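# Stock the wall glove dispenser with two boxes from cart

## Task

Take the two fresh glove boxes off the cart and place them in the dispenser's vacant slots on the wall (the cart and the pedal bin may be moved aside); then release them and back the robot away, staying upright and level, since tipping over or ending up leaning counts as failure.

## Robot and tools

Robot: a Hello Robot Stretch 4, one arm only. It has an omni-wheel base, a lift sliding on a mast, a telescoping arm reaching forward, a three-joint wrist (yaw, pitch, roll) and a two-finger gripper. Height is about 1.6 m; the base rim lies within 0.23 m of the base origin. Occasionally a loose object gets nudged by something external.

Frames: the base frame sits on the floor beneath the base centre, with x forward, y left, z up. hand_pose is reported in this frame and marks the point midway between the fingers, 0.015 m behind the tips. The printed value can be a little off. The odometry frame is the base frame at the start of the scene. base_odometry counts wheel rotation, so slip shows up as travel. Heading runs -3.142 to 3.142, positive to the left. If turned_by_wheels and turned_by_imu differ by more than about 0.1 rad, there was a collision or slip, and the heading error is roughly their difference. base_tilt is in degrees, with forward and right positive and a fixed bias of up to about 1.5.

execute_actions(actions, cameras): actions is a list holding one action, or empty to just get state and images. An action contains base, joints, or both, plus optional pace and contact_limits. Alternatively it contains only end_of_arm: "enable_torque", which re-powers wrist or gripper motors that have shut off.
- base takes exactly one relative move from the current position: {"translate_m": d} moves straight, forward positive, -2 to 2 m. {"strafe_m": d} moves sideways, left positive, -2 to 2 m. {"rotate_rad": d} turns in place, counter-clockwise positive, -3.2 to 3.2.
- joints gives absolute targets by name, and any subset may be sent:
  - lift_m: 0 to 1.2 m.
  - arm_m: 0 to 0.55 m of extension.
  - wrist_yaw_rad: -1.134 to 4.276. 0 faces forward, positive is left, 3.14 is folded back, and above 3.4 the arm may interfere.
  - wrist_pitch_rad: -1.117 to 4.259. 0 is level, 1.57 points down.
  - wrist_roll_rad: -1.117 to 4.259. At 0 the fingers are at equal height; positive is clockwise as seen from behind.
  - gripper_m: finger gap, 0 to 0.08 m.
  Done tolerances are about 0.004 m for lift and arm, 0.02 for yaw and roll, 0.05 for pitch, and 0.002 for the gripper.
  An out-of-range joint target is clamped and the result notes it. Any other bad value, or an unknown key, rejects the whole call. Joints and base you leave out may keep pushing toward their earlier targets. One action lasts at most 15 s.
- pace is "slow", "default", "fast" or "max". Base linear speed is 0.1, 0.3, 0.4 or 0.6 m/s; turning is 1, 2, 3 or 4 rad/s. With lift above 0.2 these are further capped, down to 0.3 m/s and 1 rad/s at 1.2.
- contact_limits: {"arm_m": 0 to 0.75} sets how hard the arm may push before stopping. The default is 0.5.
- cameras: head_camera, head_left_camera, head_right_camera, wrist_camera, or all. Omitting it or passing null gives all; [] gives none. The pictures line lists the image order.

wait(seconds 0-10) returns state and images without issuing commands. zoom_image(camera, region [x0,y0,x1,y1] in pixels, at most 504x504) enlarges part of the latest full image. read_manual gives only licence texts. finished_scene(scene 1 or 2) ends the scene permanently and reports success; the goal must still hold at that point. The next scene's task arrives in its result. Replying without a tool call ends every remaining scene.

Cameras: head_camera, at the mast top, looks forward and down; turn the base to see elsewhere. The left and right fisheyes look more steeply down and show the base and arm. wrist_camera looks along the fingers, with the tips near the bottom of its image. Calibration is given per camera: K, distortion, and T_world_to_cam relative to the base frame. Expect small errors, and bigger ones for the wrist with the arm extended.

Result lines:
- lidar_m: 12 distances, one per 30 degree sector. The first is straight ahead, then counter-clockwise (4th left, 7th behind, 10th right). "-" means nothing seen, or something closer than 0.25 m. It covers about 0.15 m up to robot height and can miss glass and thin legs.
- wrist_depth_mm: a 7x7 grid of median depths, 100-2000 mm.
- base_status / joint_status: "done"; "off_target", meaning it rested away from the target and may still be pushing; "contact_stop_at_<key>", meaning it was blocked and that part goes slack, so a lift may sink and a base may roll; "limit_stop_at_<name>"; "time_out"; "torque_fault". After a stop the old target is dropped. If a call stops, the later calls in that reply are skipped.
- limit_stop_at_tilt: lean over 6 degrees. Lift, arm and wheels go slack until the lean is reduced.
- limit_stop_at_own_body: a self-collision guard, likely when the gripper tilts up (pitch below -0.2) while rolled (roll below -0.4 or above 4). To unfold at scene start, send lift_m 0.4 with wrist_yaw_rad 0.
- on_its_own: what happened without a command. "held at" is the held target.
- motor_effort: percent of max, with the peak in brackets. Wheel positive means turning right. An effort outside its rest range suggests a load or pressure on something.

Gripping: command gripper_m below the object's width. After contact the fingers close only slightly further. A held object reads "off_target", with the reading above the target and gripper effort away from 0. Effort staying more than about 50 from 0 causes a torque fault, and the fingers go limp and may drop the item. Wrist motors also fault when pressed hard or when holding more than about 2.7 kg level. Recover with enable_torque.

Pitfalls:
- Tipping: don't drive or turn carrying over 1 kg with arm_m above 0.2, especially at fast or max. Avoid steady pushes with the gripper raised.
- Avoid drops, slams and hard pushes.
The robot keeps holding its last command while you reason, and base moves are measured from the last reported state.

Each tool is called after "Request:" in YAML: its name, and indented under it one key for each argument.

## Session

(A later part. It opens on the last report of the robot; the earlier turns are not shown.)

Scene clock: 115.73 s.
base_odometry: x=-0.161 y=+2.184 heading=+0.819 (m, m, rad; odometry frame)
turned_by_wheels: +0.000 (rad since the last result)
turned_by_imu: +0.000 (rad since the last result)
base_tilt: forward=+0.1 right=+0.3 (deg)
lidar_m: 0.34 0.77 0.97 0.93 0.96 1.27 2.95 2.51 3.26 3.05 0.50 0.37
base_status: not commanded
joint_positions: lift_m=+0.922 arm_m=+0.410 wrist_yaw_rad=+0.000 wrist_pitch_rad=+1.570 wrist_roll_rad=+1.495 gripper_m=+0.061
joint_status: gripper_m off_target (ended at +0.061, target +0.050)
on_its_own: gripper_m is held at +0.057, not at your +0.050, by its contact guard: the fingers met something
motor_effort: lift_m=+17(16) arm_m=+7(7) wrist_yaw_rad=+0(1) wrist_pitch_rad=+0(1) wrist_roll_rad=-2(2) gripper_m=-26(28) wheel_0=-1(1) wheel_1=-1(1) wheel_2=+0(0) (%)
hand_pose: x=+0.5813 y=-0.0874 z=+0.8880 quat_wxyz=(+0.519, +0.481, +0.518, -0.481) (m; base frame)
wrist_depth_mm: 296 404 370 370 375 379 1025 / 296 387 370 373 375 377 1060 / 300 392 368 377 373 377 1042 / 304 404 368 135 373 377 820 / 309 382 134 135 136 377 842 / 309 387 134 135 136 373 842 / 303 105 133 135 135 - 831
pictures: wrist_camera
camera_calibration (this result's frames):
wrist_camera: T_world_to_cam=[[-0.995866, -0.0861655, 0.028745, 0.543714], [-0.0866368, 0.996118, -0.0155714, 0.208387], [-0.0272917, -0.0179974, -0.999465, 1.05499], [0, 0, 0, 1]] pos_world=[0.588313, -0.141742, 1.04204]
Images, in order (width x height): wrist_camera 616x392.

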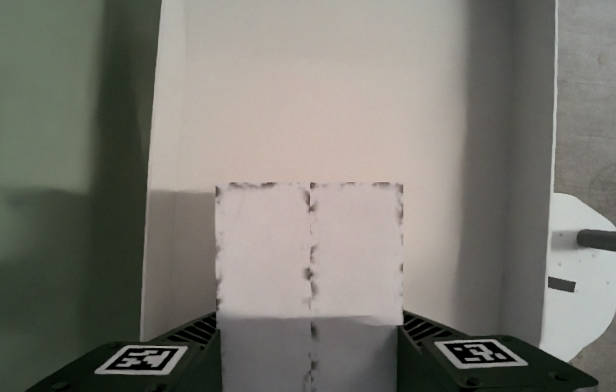

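Request:
execute_actions:
  actions:
    - {"joints": {"lift_m": 1.07}}
  cameras: []

Request:
execute_actions:
  actions:
    - {"base": {"translate_m": -0.919}, "joints": {"arm_m": 0.1, "wrist_roll_rad": 1.571}, "pace": "fast"}
  cameras: []

Request:
execute_actions:
  actions:
    - {"base": {"rotate_rad": 1.585}, "pace": "fast"}
  cameras: []

Request:
execute_actions:
  actions:
    - {"base": {"translate_m": 0.327}, "joints": {"arm_m": 0.25}}
  cameras: ["head_camera", "head_right_camera", "wrist_camera"]

Scene clock: 120.30 s.
base_odometry: x=-0.161 y=+2.184 heading=+0.819 (m, m, rad; odometry frame)
turned_by_wheels: +0.000 (rad since the last result)
turned_by_imu: +0.002 (rad since the last result)
base_tilt: forward=+0.1 right=+0.2 (deg)
lidar_m: 0.35 0.76 0.98 0.92 0.96 1.28 2.99 2.51 3.29 3.05 0.51 0.37
base_status: not commanded
joint_positions: lift_m=+1.069 arm_m=+0.410 wrist_yaw_rad=+0.000 wrist_pitch_rad=+1.570 wrist_roll_rad=+1.495 gripper_m=+0.061
joint_status: all done
on_its_own: gripper_m is held at +0.057, not at your +0.050, by its contact guard: the fingers met something
motor_effort: lift_m=+28(26) arm_m=+7(7) wrist_yaw_rad=+0(1) wrist_pitch_rad=+0(1) wrist_roll_rad=-2(2) gripper_m=-27(26) wheel_0=-2(2) wheel_1=-1(1) wheel_2=+0(1) (%)
hand_pose: x=+0.5814 y=-0.0874 z=+1.0350 quat_wxyz=(+0.519, +0.481, +0.518, -0.481) (m; base frame)
wrist_depth_mm: 296 433 512 517 521 1182 1205 / 294 449 508 525 521 1160 1205 / 298 459 517 517 521 1205 1160 / 303 469 445 135 521 991 1205 / 307 477 134 135 136 976 976 / 310 488 135 135 136 991 976 / 303 105 133 135 136 - 1182
pictures: none
No camera images: the call's "cameras" was empty. Leave "cameras" out to get every camera's image.

Scene clock: 124.50 s.
base_odometry: x=-0.789 y=+1.513 heading=+0.819 (m, m, rad; odometry frame)
turned_by_wheels: +0.000 (rad since the last result)
turned_by_imu: +0.004 (rad since the last result)
base_tilt: forward=+0.1 right=+0.3 (deg)
lidar_m: 0.25 1.34 0.86 0.82 0.97 1.36 2.04 1.69 1.98 3.33 2.40 0.25
base_status: done
joint_positions: lift_m=+1.069 arm_m=+0.101 wrist_yaw_rad=+0.000 wrist_pitch_rad=+1.570 wrist_roll_rad=+1.571 gripper_m=+0.061
joint_status: all done
on_its_own: gripper_m is held at +0.057, not at your +0.050, by its contact guard: the fingers met something
motor_effort: lift_m=+28(29) arm_m=-7(9) wrist_yaw_rad=-1(1) wrist_pitch_rad=+0(5) wrist_roll_rad=-1(0) gripper_m=-26(28) wheel_0=+0(6) wheel_1=+1(6) wheel_2=+0(10) (%)
hand_pose: x=+0.2723 y=-0.0874 z=+1.0350 quat_wxyz=(+0.500, +0.500, +0.500, -0.500) (m; base frame)
wrist_depth_mm: 1138 1160 1138 1182 1182 1160 1205 / 1138 1138 1160 1182 1160 1182 1229 / 1160 1118 1182 1160 1160 1205 1182 / 1118 1160 1160 135 960 1182 1205 / 1138 1160 134 135 136 1008 1205 / 1160 1138 135 135 136 1182 1182 / 1138 105 132 135 135 - 1160
pictures: none
No camera images: the call's "cameras" was empty. Leave "cameras" out to get every camera's image.

Scene clock: 126.93 s.
base_odometry: x=-0.789 y=+1.513 heading=+2.404 (m, m, rad; odometry frame)
turned_by_wheels: +1.585 (rad since the last result)
turned_by_imu: +1.577 (rad since the last result)
base_tilt: forward=+0.1 right=+0.2 (deg)
lidar_m: 0.26 0.98 1.36 2.02 1.75 2.10 3.46 2.36 1.30 1.26 1.28 0.25
base_status: done
joint_positions: lift_m=+1.070 arm_m=+0.101 wrist_yaw_rad=+0.000 wrist_pitch_rad=+1.570 wrist_roll_rad=+1.571 gripper_m=+0.061
joint_status: not commanded
on_its_own: gripper_m is held at +0.057, not at your +0.050, by its contact guard: the fingers met something
motor_effort: lift_m=+26(28) arm_m=-7(7) wrist_yaw_rad=+0(1) wrist_pitch_rad=+1(2) wrist_roll_rad=-1(1) gripper_m=-26(27) wheel_0=+0(5) wheel_1=+0(6) wheel_2=+0(5) (%)
hand_pose: x=+0.2724 y=-0.0874 z=+1.0351 quat_wxyz=(+0.500, +0.500, +0.500, -0.500) (m; base frame)
wrist_depth_mm: 1042 1138 1160 1160 1205 1229 1182 / 1025 1138 1138 1182 1160 1205 1160 / 1042 1118 1160 1160 1205 1182 1205 / 1025 1160 1138 136 976 1182 1205 / 1025 1118 135 135 136 976 1205 / 1008 1138 135 135 137 1160 1205 / 976 105 133 135 136 - 1160
pictures: none
No camera images: the call's "cameras" was empty. Leave "cameras" out to get every camera's image.

Scene clock: 129.50 s.
base_odometry: x=-1.031 y=+1.733 heading=+2.404 (m, m, rad; odometry frame)
turned_by_wheels: +0.000 (rad since the last result)
turned_by_imu: +0.000 (rad since the last result)
base_tilt: forward=+0.1 right=+0.2 (deg)
lidar_m: 0.37 0.62 0.87 2.01 1.94 2.09 3.83 2.37 1.32 1.28 0.84 0.38
base_status: done
joint_positions: lift_m=+1.070 arm_m=+0.249 wrist_yaw_rad=+0.000 wrist_pitch_rad=+1.570 wrist_roll_rad=+1.571 gripper_m=+0.061
joint_status: all done
on_its_own: gripper_m is held at +0.057, not at your +0.050, by its contact guard: the fingers met something
motor_effort: lift_m=+27(27) arm_m=+7(7) wrist_yaw_rad=-1(1) wrist_pitch_rad=+1(4) wrist_roll_rad=-1(1) gripper_m=-29(28) wheel_0=+0(6) wheel_1=+0(4) wheel_2=+0(8) (%)
hand_pose: x=+0.4199 y=-0.0874 z=+1.0351 quat_wxyz=(+0.500, +0.500, +0.500, -0.500) (m; base frame)
wrist_depth_mm: 312 436 621 1182 1160 1182 1205 / 306 436 525 1160 1205 1182 1205 / 309 436 609 1160 1160 1160 1205 / 312 469 466 136 976 1008 1182 / 310 469 135 135 136 976 1182 / 310 477 134 135 136 976 1182 / 300 105 132 135 136 - 1182
pictures: head_camera, head_right_camera, wrist_camera
camera_calibration (this result's frames):
wrist_camera: T_world_to_cam=[[-0.999543, -0.0105563, 0.028327, 0.38736], [-0.0109991, 0.999819, -0.015525, 0.165211], [-0.028158, -0.0158295, -0.999478, 1.19823], [0, 0, 0, 1]] pos_world=[0.42274, -0.142125, 1.1892]
Images, in order (width x height): head_camera 420x560, head_right_camera 420x672, wrist_camera 616x392.

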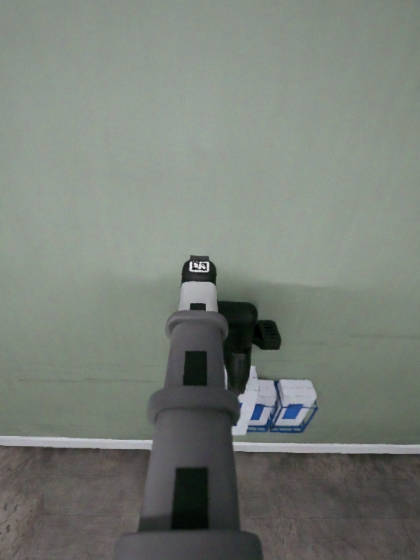

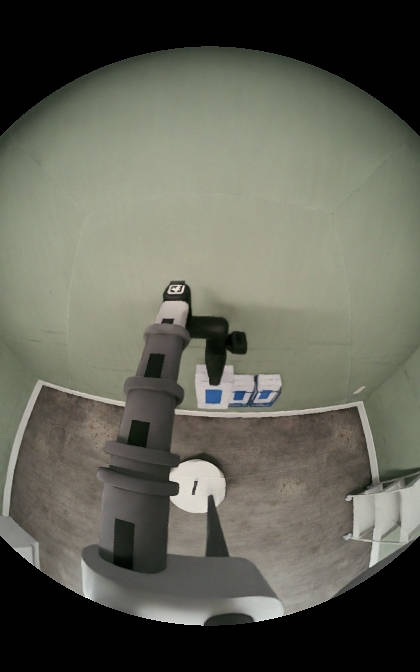

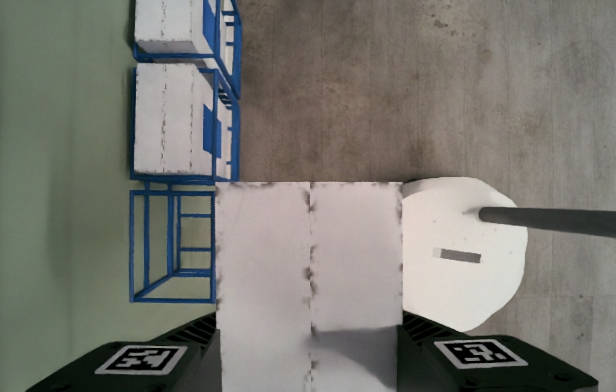

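Request:
zoom_image:
  camera: "wrist_camera"
  region: [100, 140, 300, 340]

Region (100, 140, 300, 340) of wrist_camera's 616x392 image, scaled by 2.520.

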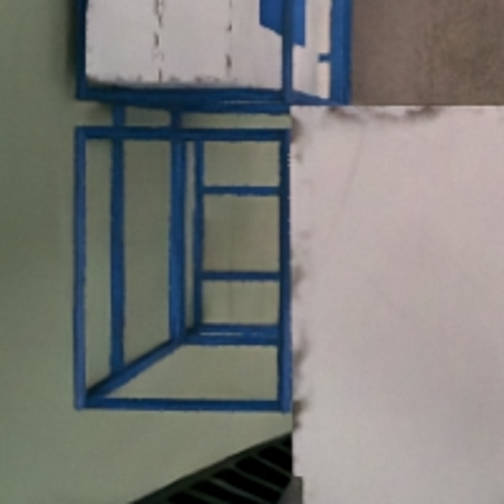

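Request:
execute_actions:
  actions:
    - {"base": {"strafe_m": 0.0055}, "joints": {"wrist_pitch_rad": 1.44, "arm_m": 0.357}}
  cameras: []

Request:
execute_actions:
  actions:
    - {"joints": {"lift_m": 0.99}}
  cameras: ["head_camera", "head_right_camera", "wrist_camera"]

Request:
zoom_image:
  camera: "head_right_camera"
  region: [170, 330, 260, 415]

Request:
zoom_image:
  camera: "head_camera"
  region: [190, 330, 290, 440]

Scene clock: 133.70 s.
base_odometry: x=-1.034 y=+1.729 heading=+2.404 (m, m, rad; odometry frame)
turned_by_wheels: +0.000 (rad since the last result)
turned_by_imu: +0.002 (rad since the last result)
base_tilt: forward=+0.1 right=+0.3 (deg)
lidar_m: 0.50 0.62 0.90 2.01 1.91 2.06 3.79 2.38 1.32 1.32 0.85 0.53
base_status: done
joint_positions: lift_m=+1.070 arm_m=+0.356 wrist_yaw_rad=+0.000 wrist_pitch_rad=+1.441 wrist_roll_rad=+1.571 gripper_m=+0.061
joint_status: all done
on_its_own: gripper_m is held at +0.057, not at your +0.050, by its contact guard: the fingers met something
motor_effort: lift_m=+26(27) arm_m=+7(8) wrist_yaw_rad=-2(2) wrist_pitch_rad=-3(7) wrist_roll_rad=-1(1) gripper_m=-26(26) wheel_0=+1(8) wheel_1=+0(4) wheel_2=+0(0) (%)
hand_pose: x=+0.5542 y=-0.0874 z=+1.0369 quat_wxyz=(+0.531, +0.531, +0.466, -0.466) (m; base frame)
wrist_depth_mm: 112 154 267 452 1138 1118 1098 / 113 155 270 442 1118 1138 1098 / 113 156 270 442 1138 1138 1098 / 114 158 208 135 1138 1118 917 / 114 157 134 135 136 931 904 / 114 157 134 135 136 1118 904 / 108 105 134 135 135 - 1078
pictures: none
No camera images: the call's "cameras" was empty. Leave "cameras" out to get every camera's image.

Scene clock: 135.03 s.
base_odometry: x=-1.034 y=+1.729 heading=+2.404 (m, m, rad; odometry frame)
turned_by_wheels: +0.000 (rad since the last result)
turned_by_imu: +0.001 (rad since the last result)
base_tilt: forward=+0.1 right=+0.3 (deg)
lidar_m: 0.51 0.61 0.91 1.99 1.91 2.05 3.83 2.37 1.33 1.28 0.84 0.51
base_status: not commanded
joint_positions: lift_m=+0.990 arm_m=+0.356 wrist_yaw_rad=+0.000 wrist_pitch_rad=+1.441 wrist_roll_rad=+1.571 gripper_m=+0.061
joint_status: all done
on_its_own: gripper_m is held at +0.057, not at your +0.050, by its contact guard: the fingers met something
motor_effort: lift_m=+18(25) arm_m=+7(7) wrist_yaw_rad=-1(0) wrist_pitch_rad=-3(2) wrist_roll_rad=-1(1) gripper_m=-27(27) wheel_0=+1(1) wheel_1=+0(0) wheel_2=+0(0) (%)
hand_pose: x=+0.5542 y=-0.0874 z=+0.9576 quat_wxyz=(+0.531, +0.531, +0.466, -0.467) (m; base frame)
wrist_depth_mm: 112 154 267 392 1060 1060 1042 / 113 156 270 368 1060 1042 1025 / 113 156 272 368 1078 1025 1025 / 114 157 208 135 1078 1060 842 / 114 157 135 135 136 891 820 / 114 157 134 135 136 1042 820 / 108 105 133 135 135 - 1008
pictures: head_camera, head_right_camera, wrist_camera
camera_calibration (this result's frames):
wrist_camera: T_world_to_cam=[[-0.994901, -0.0106992, -0.100288, 0.64435], [-0.00905688, 0.999818, -0.0168167, 0.165642], [0.10045, -0.0158226, -0.994816, 1.04877], [0, 0, 0, 1]] pos_world=[0.537215, -0.142123, 1.11074]
Images, in order (width x height): head_camera 420x560, head_right_camera 420x672, wrist_camera 616x392.

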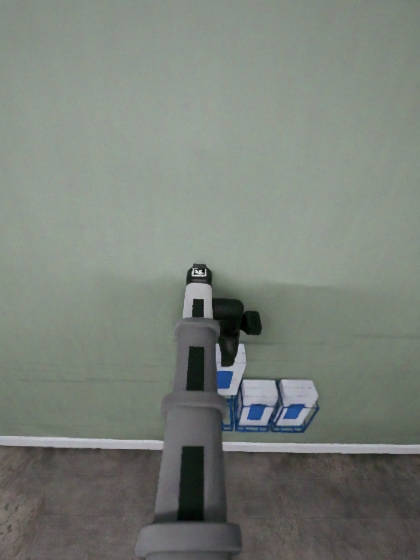

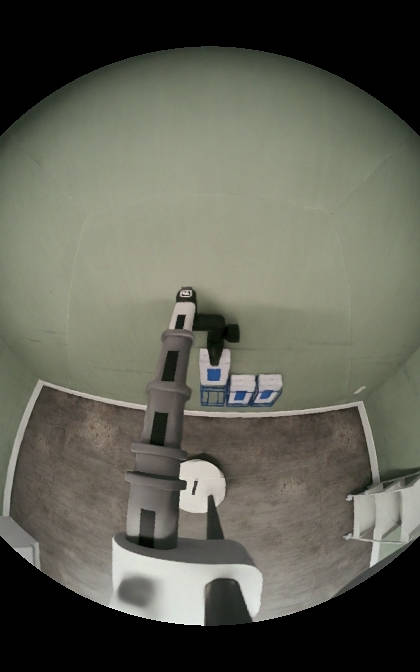

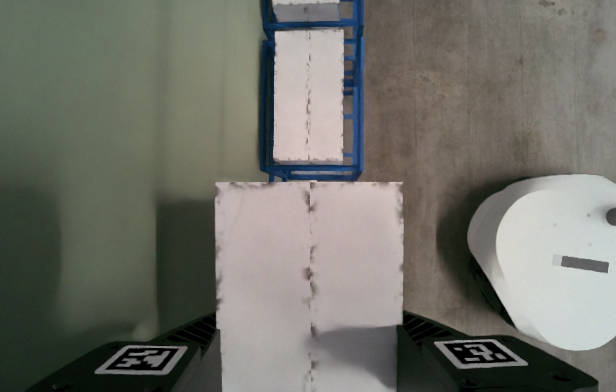

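Region (170, 330, 260, 415) of head_right_camera's 420x672 image, scaled by 5.600, with more detail than that image has.

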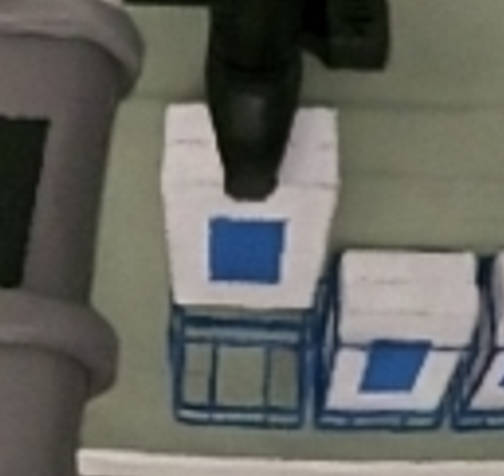

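Region (190, 330, 290, 440) of head_camera's 420x560 image, scaled by 4.582, with more detail than that image has; it fills the left 458 columns of this view, and the rest is white.

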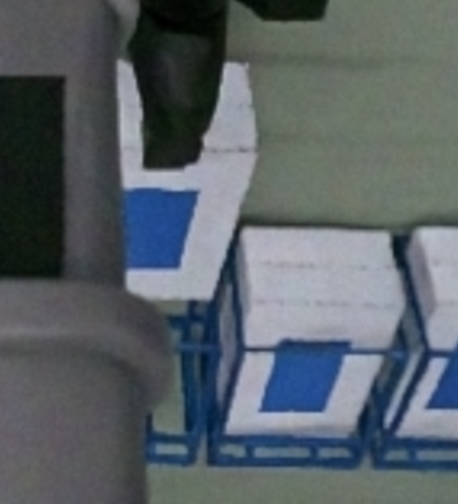

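Request:
execute_actions:
  actions:
    - {"joints": {"lift_m": 0.86}, "pace": "slow"}
  cameras: ["wrist_camera"]

Request:
execute_actions:
  actions:
    - {"joints": {"lift_m": 0.785, "arm_m": 0.359}, "pace": "slow"}
  cameras: ["wrist_camera", "head_camera"]

Scene clock: 137.67 s.
base_odometry: x=-1.034 y=+1.729 heading=+2.404 (m, m, rad; odometry frame)
turned_by_wheels: +0.000 (rad since the last result)
turned_by_imu: +0.001 (rad since the last result)
base_tilt: forward=+0.1 right=+0.3 (deg)
lidar_m: 0.51 0.61 0.89 2.00 1.93 2.03 3.83 2.38 1.34 1.32 0.85 0.52
base_status: not commanded
joint_positions: lift_m=+0.860 arm_m=+0.356 wrist_yaw_rad=+0.000 wrist_pitch_rad=+1.441 wrist_roll_rad=+1.571 gripper_m=+0.061
joint_status: all done
on_its_own: gripper_m is held at +0.057, not at your +0.050, by its contact guard: the fingers met something
motor_effort: lift_m=+18(16) arm_m=+7(7) wrist_yaw_rad=+0(2) wrist_pitch_rad=-3(2) wrist_roll_rad=-2(1) gripper_m=-26(29) wheel_0=+0(1) wheel_1=+0(0) wheel_2=+0(0) (%)
hand_pose: x=+0.5542 y=-0.0874 z=+0.8276 quat_wxyz=(+0.531, +0.531, +0.466, -0.467) (m; base frame)
wrist_depth_mm: 112 154 240 236 946 946 917 / 113 156 239 237 931 917 917 / 113 156 246 238 946 904 891 / 114 158 208 135 931 931 715 / 114 157 134 135 136 917 715 / 114 158 134 135 136 931 715 / 108 105 133 135 135 - 715
pictures: wrist_camera
camera_calibration (this result's frames):
wrist_camera: T_world_to_cam=[[-0.994901, -0.0106974, -0.100283, 0.631312], [-0.00905526, 0.999818, -0.0168166, 0.163456], [0.100444, -0.0158227, -0.994817, 0.919488], [0, 0, 0, 1]] pos_world=[0.537216, -0.142123, 0.98078]
Images, in order (width x height): wrist_camera 616x392.

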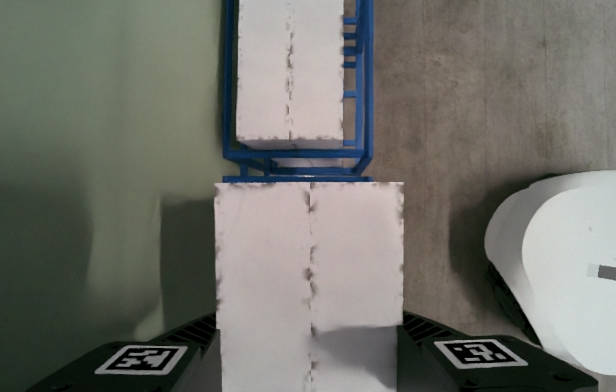

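Scene clock: 139.17 s.
base_odometry: x=-1.034 y=+1.729 heading=+2.404 (m, m, rad; odometry frame)
turned_by_wheels: +0.000 (rad since the last result)
turned_by_imu: +0.001 (rad since the last result)
base_tilt: forward=+0.1 right=+0.3 (deg)
lidar_m: 0.49 0.63 0.87 2.01 1.93 2.04 3.82 2.36 1.33 1.32 0.85 0.52
base_status: not commanded
joint_positions: lift_m=+0.785 arm_m=+0.358 wrist_yaw_rad=+0.000 wrist_pitch_rad=+1.441 wrist_roll_rad=+1.571 gripper_m=+0.061
joint_status: all done
on_its_own: gripper_m is held at +0.057, not at your +0.050, by its contact guard: the fingers met something
motor_effort: lift_m=+18(14) arm_m=+7(8) wrist_yaw_rad=+0(2) wrist_pitch_rad=-2(2) wrist_roll_rad=-2(1) gripper_m=-27(28) wheel_0=+1(1) wheel_1=+0(0) wheel_2=+0(0) (%)
hand_pose: x=+0.5562 y=-0.0874 z=+0.7526 quat_wxyz=(+0.531, +0.531, +0.466, -0.467) (m; base frame)
wrist_depth_mm: 110 151 165 161 866 866 842 / 111 152 166 162 866 866 842 / 111 153 202 200 866 854 842 / 112 154 200 135 193 854 676 / 111 154 134 135 135 842 640 / 111 153 135 135 136 842 647 / 105 105 133 135 135 - 654
pictures: head_camera, wrist_camera
camera_calibration (this result's frames):
wrist_camera: T_world_to_cam=[[-0.994902, -0.0106959, -0.100279, 0.625731], [-0.00905377, 0.999818, -0.0168165, 0.162211], [0.10044, -0.0158229, -0.994817, 0.844685], [0, 0, 0, 1]] pos_world=[0.539169, -0.142123, 0.905783]
Images, in order (width x height): head_camera 420x560, wrist_camera 616x392.

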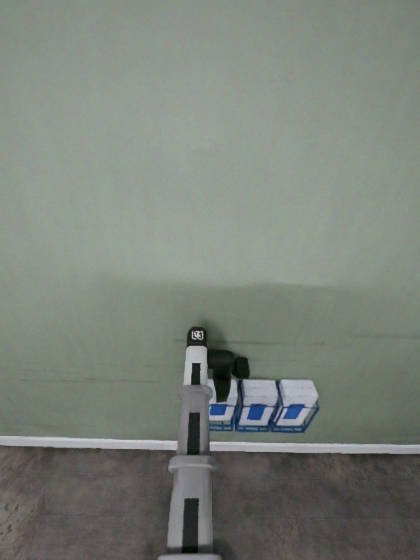

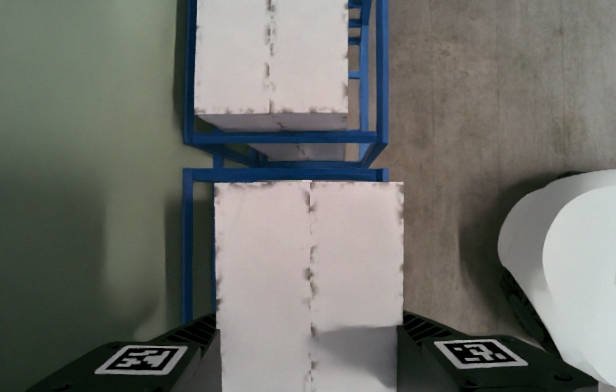

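Request:
execute_actions:
  actions:
    - {"joints": {"lift_m": 0.767, "arm_m": 0.36}, "pace": "slow"}
  cameras: ["wrist_camera"]

Request:
execute_actions:
  actions:
    - {"joints": {"gripper_m": 0.076}, "pace": "slow"}
  cameras: ["wrist_camera"]

Request:
execute_actions:
  actions:
    - {"joints": {"lift_m": 0.84}}
  cameras: ["wrist_camera"]

Request:
execute_actions:
  actions:
    - {"base": {"translate_m": -0.4}, "joints": {"arm_m": 0.05}, "pace": "fast"}
  cameras: ["head_camera", "head_right_camera"]

Scene clock: 141.90 s.
base_odometry: x=-1.034 y=+1.729 heading=+2.404 (m, m, rad; odometry frame)
turned_by_wheels: +0.000 (rad since the last result)
turned_by_imu: +0.001 (rad since the last result)
base_tilt: forward=+0.1 right=+0.3 (deg)
lidar_m: 0.49 0.63 0.89 2.01 1.91 2.07 3.79 2.36 1.32 1.32 0.85 0.51
base_status: not commanded
joint_positions: lift_m=+0.767 arm_m=+0.359 wrist_yaw_rad=+0.000 wrist_pitch_rad=+1.441 wrist_roll_rad=+1.571 gripper_m=+0.061
joint_status: all done
on_its_own: gripper_m is held at +0.057, not at your +0.050, by its contact guard: the fingers met something
motor_effort: lift_m=+18(16) arm_m=+7(8) wrist_yaw_rad=+0(0) wrist_pitch_rad=-2(3) wrist_roll_rad=-1(1) gripper_m=-25(26) wheel_0=+1(1) wheel_1=+0(0) wheel_2=+0(0) (%)
hand_pose: x=+0.5572 y=-0.0874 z=+0.7346 quat_wxyz=(+0.531, +0.531, +0.466, -0.467) (m; base frame)
wrist_depth_mm: 111 148 146 144 842 842 831 / 112 150 147 144 866 831 820 / 110 151 217 236 842 842 820 / 110 152 182 135 177 831 683 / 110 152 135 135 136 842 621 / 110 151 134 135 136 831 621 / 109 105 133 135 136 - 627
pictures: wrist_camera
camera_calibration (this result's frames):
wrist_camera: T_world_to_cam=[[-0.9949, -0.0106948, -0.100293, 0.624939], [-0.00905245, 0.999818, -0.0168166, 0.161917], [0.100455, -0.0158229, -0.994816, 0.826666], [0, 0, 0, 1]] pos_world=[0.540176, -0.142123, 0.887781]
Images, in order (width x height): wrist_camera 616x392.

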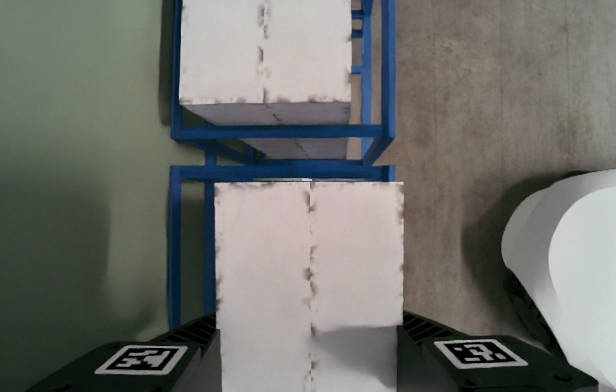

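Scene clock: 142.87 s.
base_odometry: x=-1.034 y=+1.729 heading=+2.404 (m, m, rad; odometry frame)
turned_by_wheels: +0.000 (rad since the last result)
turned_by_imu: +0.000 (rad since the last result)
base_tilt: forward=+0.1 right=+0.2 (deg)
lidar_m: 0.50 0.62 0.89 2.00 1.92 2.04 3.79 2.38 1.35 1.29 0.84 0.53
base_status: not commanded
joint_positions: lift_m=+0.767 arm_m=+0.359 wrist_yaw_rad=+0.000 wrist_pitch_rad=+1.440 wrist_roll_rad=+1.571 gripper_m=+0.076
joint_status: all done
motor_effort: lift_m=+18(18) arm_m=+7(7) wrist_yaw_rad=-1(0) wrist_pitch_rad=+0(3) wrist_roll_rad=-1(1) gripper_m=+3(26) wheel_0=+1(1) wheel_1=+0(0) wheel_2=+0(0) (%)
hand_pose: x=+0.5574 y=-0.0874 z=+0.7346 quat_wxyz=(+0.532, +0.532, +0.466, -0.466) (m; base frame)
wrist_depth_mm: 110 147 148 144 842 820 820 / 111 149 147 145 842 831 831 / 112 150 214 238 866 831 820 / 112 151 144 144 179 854 691 / 112 151 144 143 178 831 621 / 112 150 144 144 177 842 627 / - 101 143 144 144 107 -
pictures: wrist_camera
camera_calibration (this result's frames):
wrist_camera: T_world_to_cam=[[-0.99481, -0.0107505, -0.10118, 0.625775], [-0.00909338, 0.999817, -0.0168246, 0.161947], [0.101342, -0.0158172, -0.994726, 0.826107], [0, 0, 0, 1]] pos_world=[0.540281, -0.142123, 0.88779]
Images, in order (width x height): wrist_camera 616x392.

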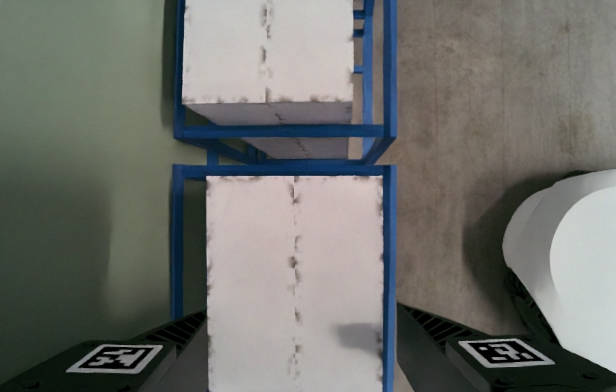

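Scene clock: 144.13 s.
base_odometry: x=-1.034 y=+1.729 heading=+2.404 (m, m, rad; odometry frame)
turned_by_wheels: +0.000 (rad since the last result)
turned_by_imu: +0.001 (rad since the last result)
base_tilt: forward=+0.1 right=+0.3 (deg)
lidar_m: 0.50 0.63 0.89 2.00 1.90 2.06 3.80 2.37 1.32 1.31 0.86 0.53
base_status: not commanded
joint_positions: lift_m=+0.840 arm_m=+0.359 wrist_yaw_rad=+0.000 wrist_pitch_rad=+1.440 wrist_roll_rad=+1.571 gripper_m=+0.076
joint_status: all done
motor_effort: lift_m=+26(30) arm_m=+7(7) wrist_yaw_rad=-2(1) wrist_pitch_rad=+1(1) wrist_roll_rad=-1(2) gripper_m=+4(3) wheel_0=+1(1) wheel_1=+0(0) wheel_2=+0(0) (%)
hand_pose: x=+0.5574 y=-0.0874 z=+0.8070 quat_wxyz=(+0.532, +0.532, +0.466, -0.466) (m; base frame)
wrist_depth_mm: 110 148 220 217 931 917 891 / 111 149 220 216 931 904 904 / 111 150 236 237 904 891 904 / 109 151 220 219 904 904 707 / 110 151 220 216 917 917 699 / 112 151 219 216 904 904 691 / - 101 219 217 249 107 -
pictures: wrist_camera
camera_calibration (this result's frames):
wrist_camera: T_world_to_cam=[[-0.994818, -0.0107493, -0.101098, 0.633015], [-0.00909356, 0.999817, -0.0168238, 0.163163], [0.10126, -0.0158173, -0.994734, 0.898103], [0, 0, 0, 1]] pos_world=[0.540277, -0.142123, 0.960115]
Images, in order (width x height): wrist_camera 616x392.

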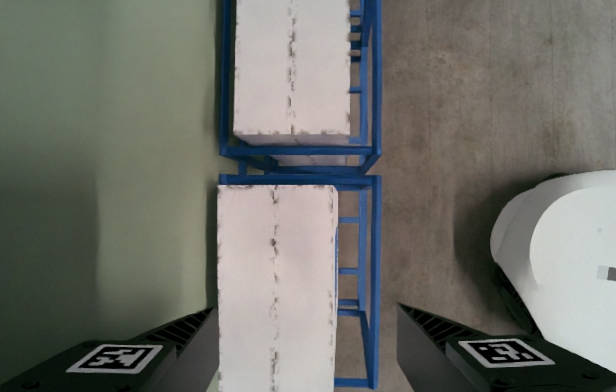

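Scene clock: 146.67 s.
base_odometry: x=-0.738 y=+1.460 heading=+2.404 (m, m, rad; odometry frame)
turned_by_wheels: +0.000 (rad since the last result)
turned_by_imu: +0.002 (rad since the last result)
base_tilt: forward=+0.1 right=+0.3 (deg)
lidar_m: 0.90 1.05 1.47 2.02 1.68 2.07 3.43 2.38 1.28 1.26 1.39 0.93
base_status: done
joint_positions: lift_m=+0.840 arm_m=+0.051 wrist_yaw_rad=+0.000 wrist_pitch_rad=+1.441 wrist_roll_rad=+1.571 gripper_m=+0.076
joint_status: all done
motor_effort: lift_m=+26(26) arm_m=-7(8) wrist_yaw_rad=-1(2) wrist_pitch_rad=-2(1) wrist_roll_rad=-1(1) gripper_m=+3(4) wheel_0=+1(6) wheel_1=+0(6) wheel_2=-2(11) (%)
hand_pose: x=+0.2497 y=-0.0874 z=+0.8070 quat_wxyz=(+0.531, +0.532, +0.466, -0.467) (m; base frame)
wrist_depth_mm: 1008 991 976 946 946 917 904 / 976 976 976 931 917 917 917 / 976 1008 976 946 917 904 891 / 976 976 946 946 750 707 891 / 976 976 946 946 715 699 691 / 991 976 946 931 723 707 699 / 960 101 960 946 946 107 -
pictures: head_camera, head_right_camera
Images, in order (width x height): head_camera 420x560, head_right_camera 420x672.

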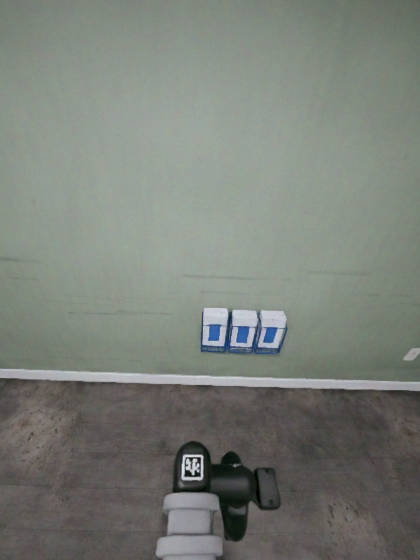

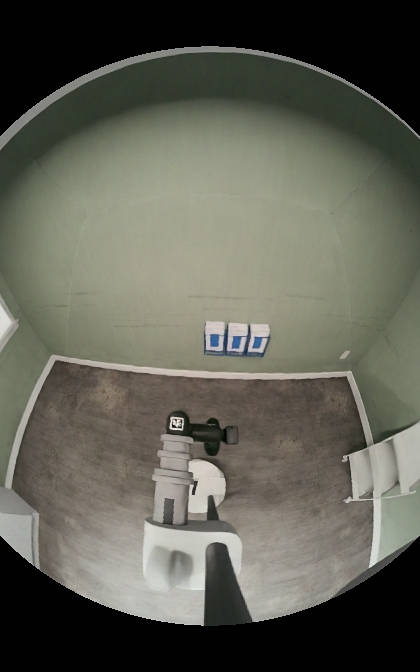

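Request:
execute_actions:
  actions: []

Scene clock: 148.27 s.
base_odometry: x=-0.738 y=+1.460 heading=+2.404 (m, m, rad; odometry frame)
turned_by_wheels: +0.000 (rad since the last result)
turned_by_imu: +0.001 (rad since the last result)
base_tilt: forward=+0.1 right=+0.3 (deg)
lidar_m: 0.91 1.05 1.46 2.02 1.68 2.09 3.41 2.36 1.33 1.26 1.40 0.95
base_status: done
joint_positions: lift_m=+0.840 arm_m=+0.051 wrist_yaw_rad=+0.000 wrist_pitch_rad=+1.441 wrist_roll_rad=+1.571 gripper_m=+0.076
joint_status: all done
motor_effort: lift_m=+26(26) arm_m=-7(8) wrist_yaw_rad=+0(2) wrist_pitch_rad=-2(1) wrist_roll_rad=-2(1) gripper_m=+4(4) wheel_0=+1(6) wheel_1=+0(6) wheel_2=-2(11) (%)
hand_pose: x=+0.2497 y=-0.0874 z=+0.8070 quat_wxyz=(+0.531, +0.532, +0.466, -0.467) (m; base frame)
wrist_depth_mm: 991 991 946 946 917 904 891 / 991 991 976 931 917 917 878 / 976 991 976 946 946 917 878 / 976 991 960 946 750 707 904 / 960 991 960 931 723 707 699 / 991 976 960 946 715 699 707 / 960 101 960 946 931 107 -
pictures: head_camera, head_left_camera, head_right_camera, wrist_camera
camera_calibration (this result's frames):
wrist_camera: T_world_to_cam=[[-0.994866, -0.0102359, -0.100686, 0.326683], [-0.00858667, 0.999822, -0.0167995, 0.16023], [0.10084, -0.0158487, -0.994776, 0.929413], [0, 0, 0, 1]] pos_world=[0.232659, -0.142127, 0.960142]
Images, in order (width x height): head_camera 420x560, head_left_camera 420x672, head_right_camera 420x672, wrist_camera 616x392.

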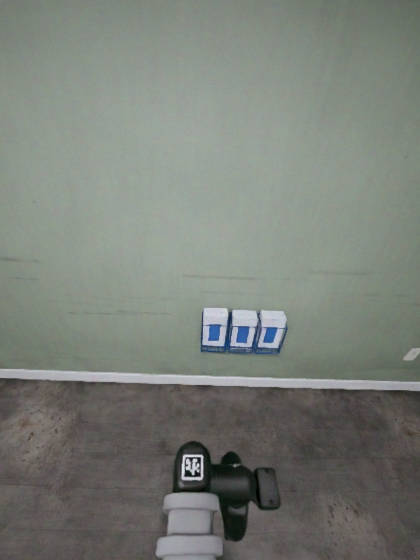

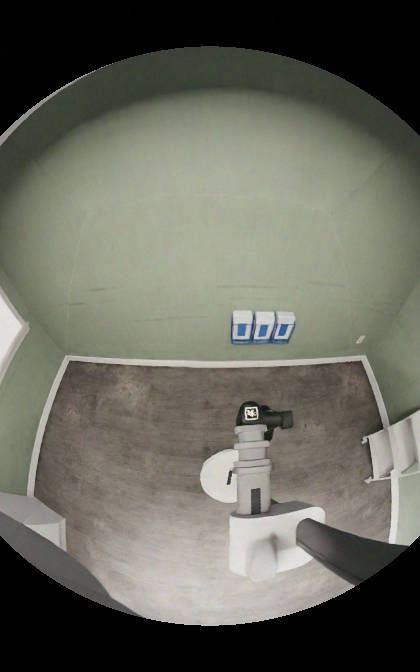

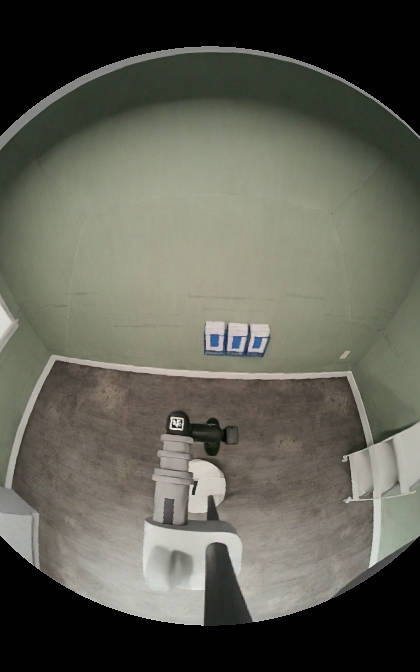

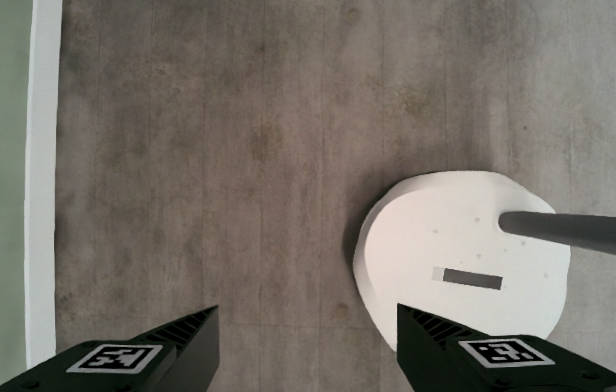

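Request:
zoom_image:
  camera: "head_camera"
  region: [180, 290, 310, 370]

Region (180, 290, 310, 370) of head_camera's 420x560 image, scaled by 3.877, with more detail than that image has; it fills the top 310 rows of this view, and the rest is white.

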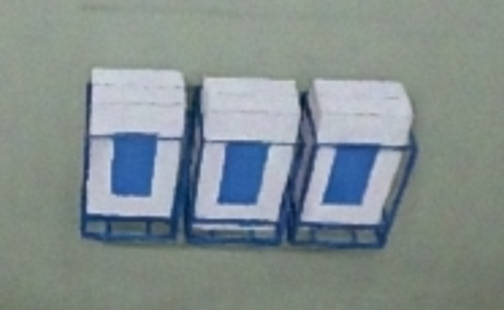

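Request:
finished_scene:
  scene: 1

The scene is finished: the task was done.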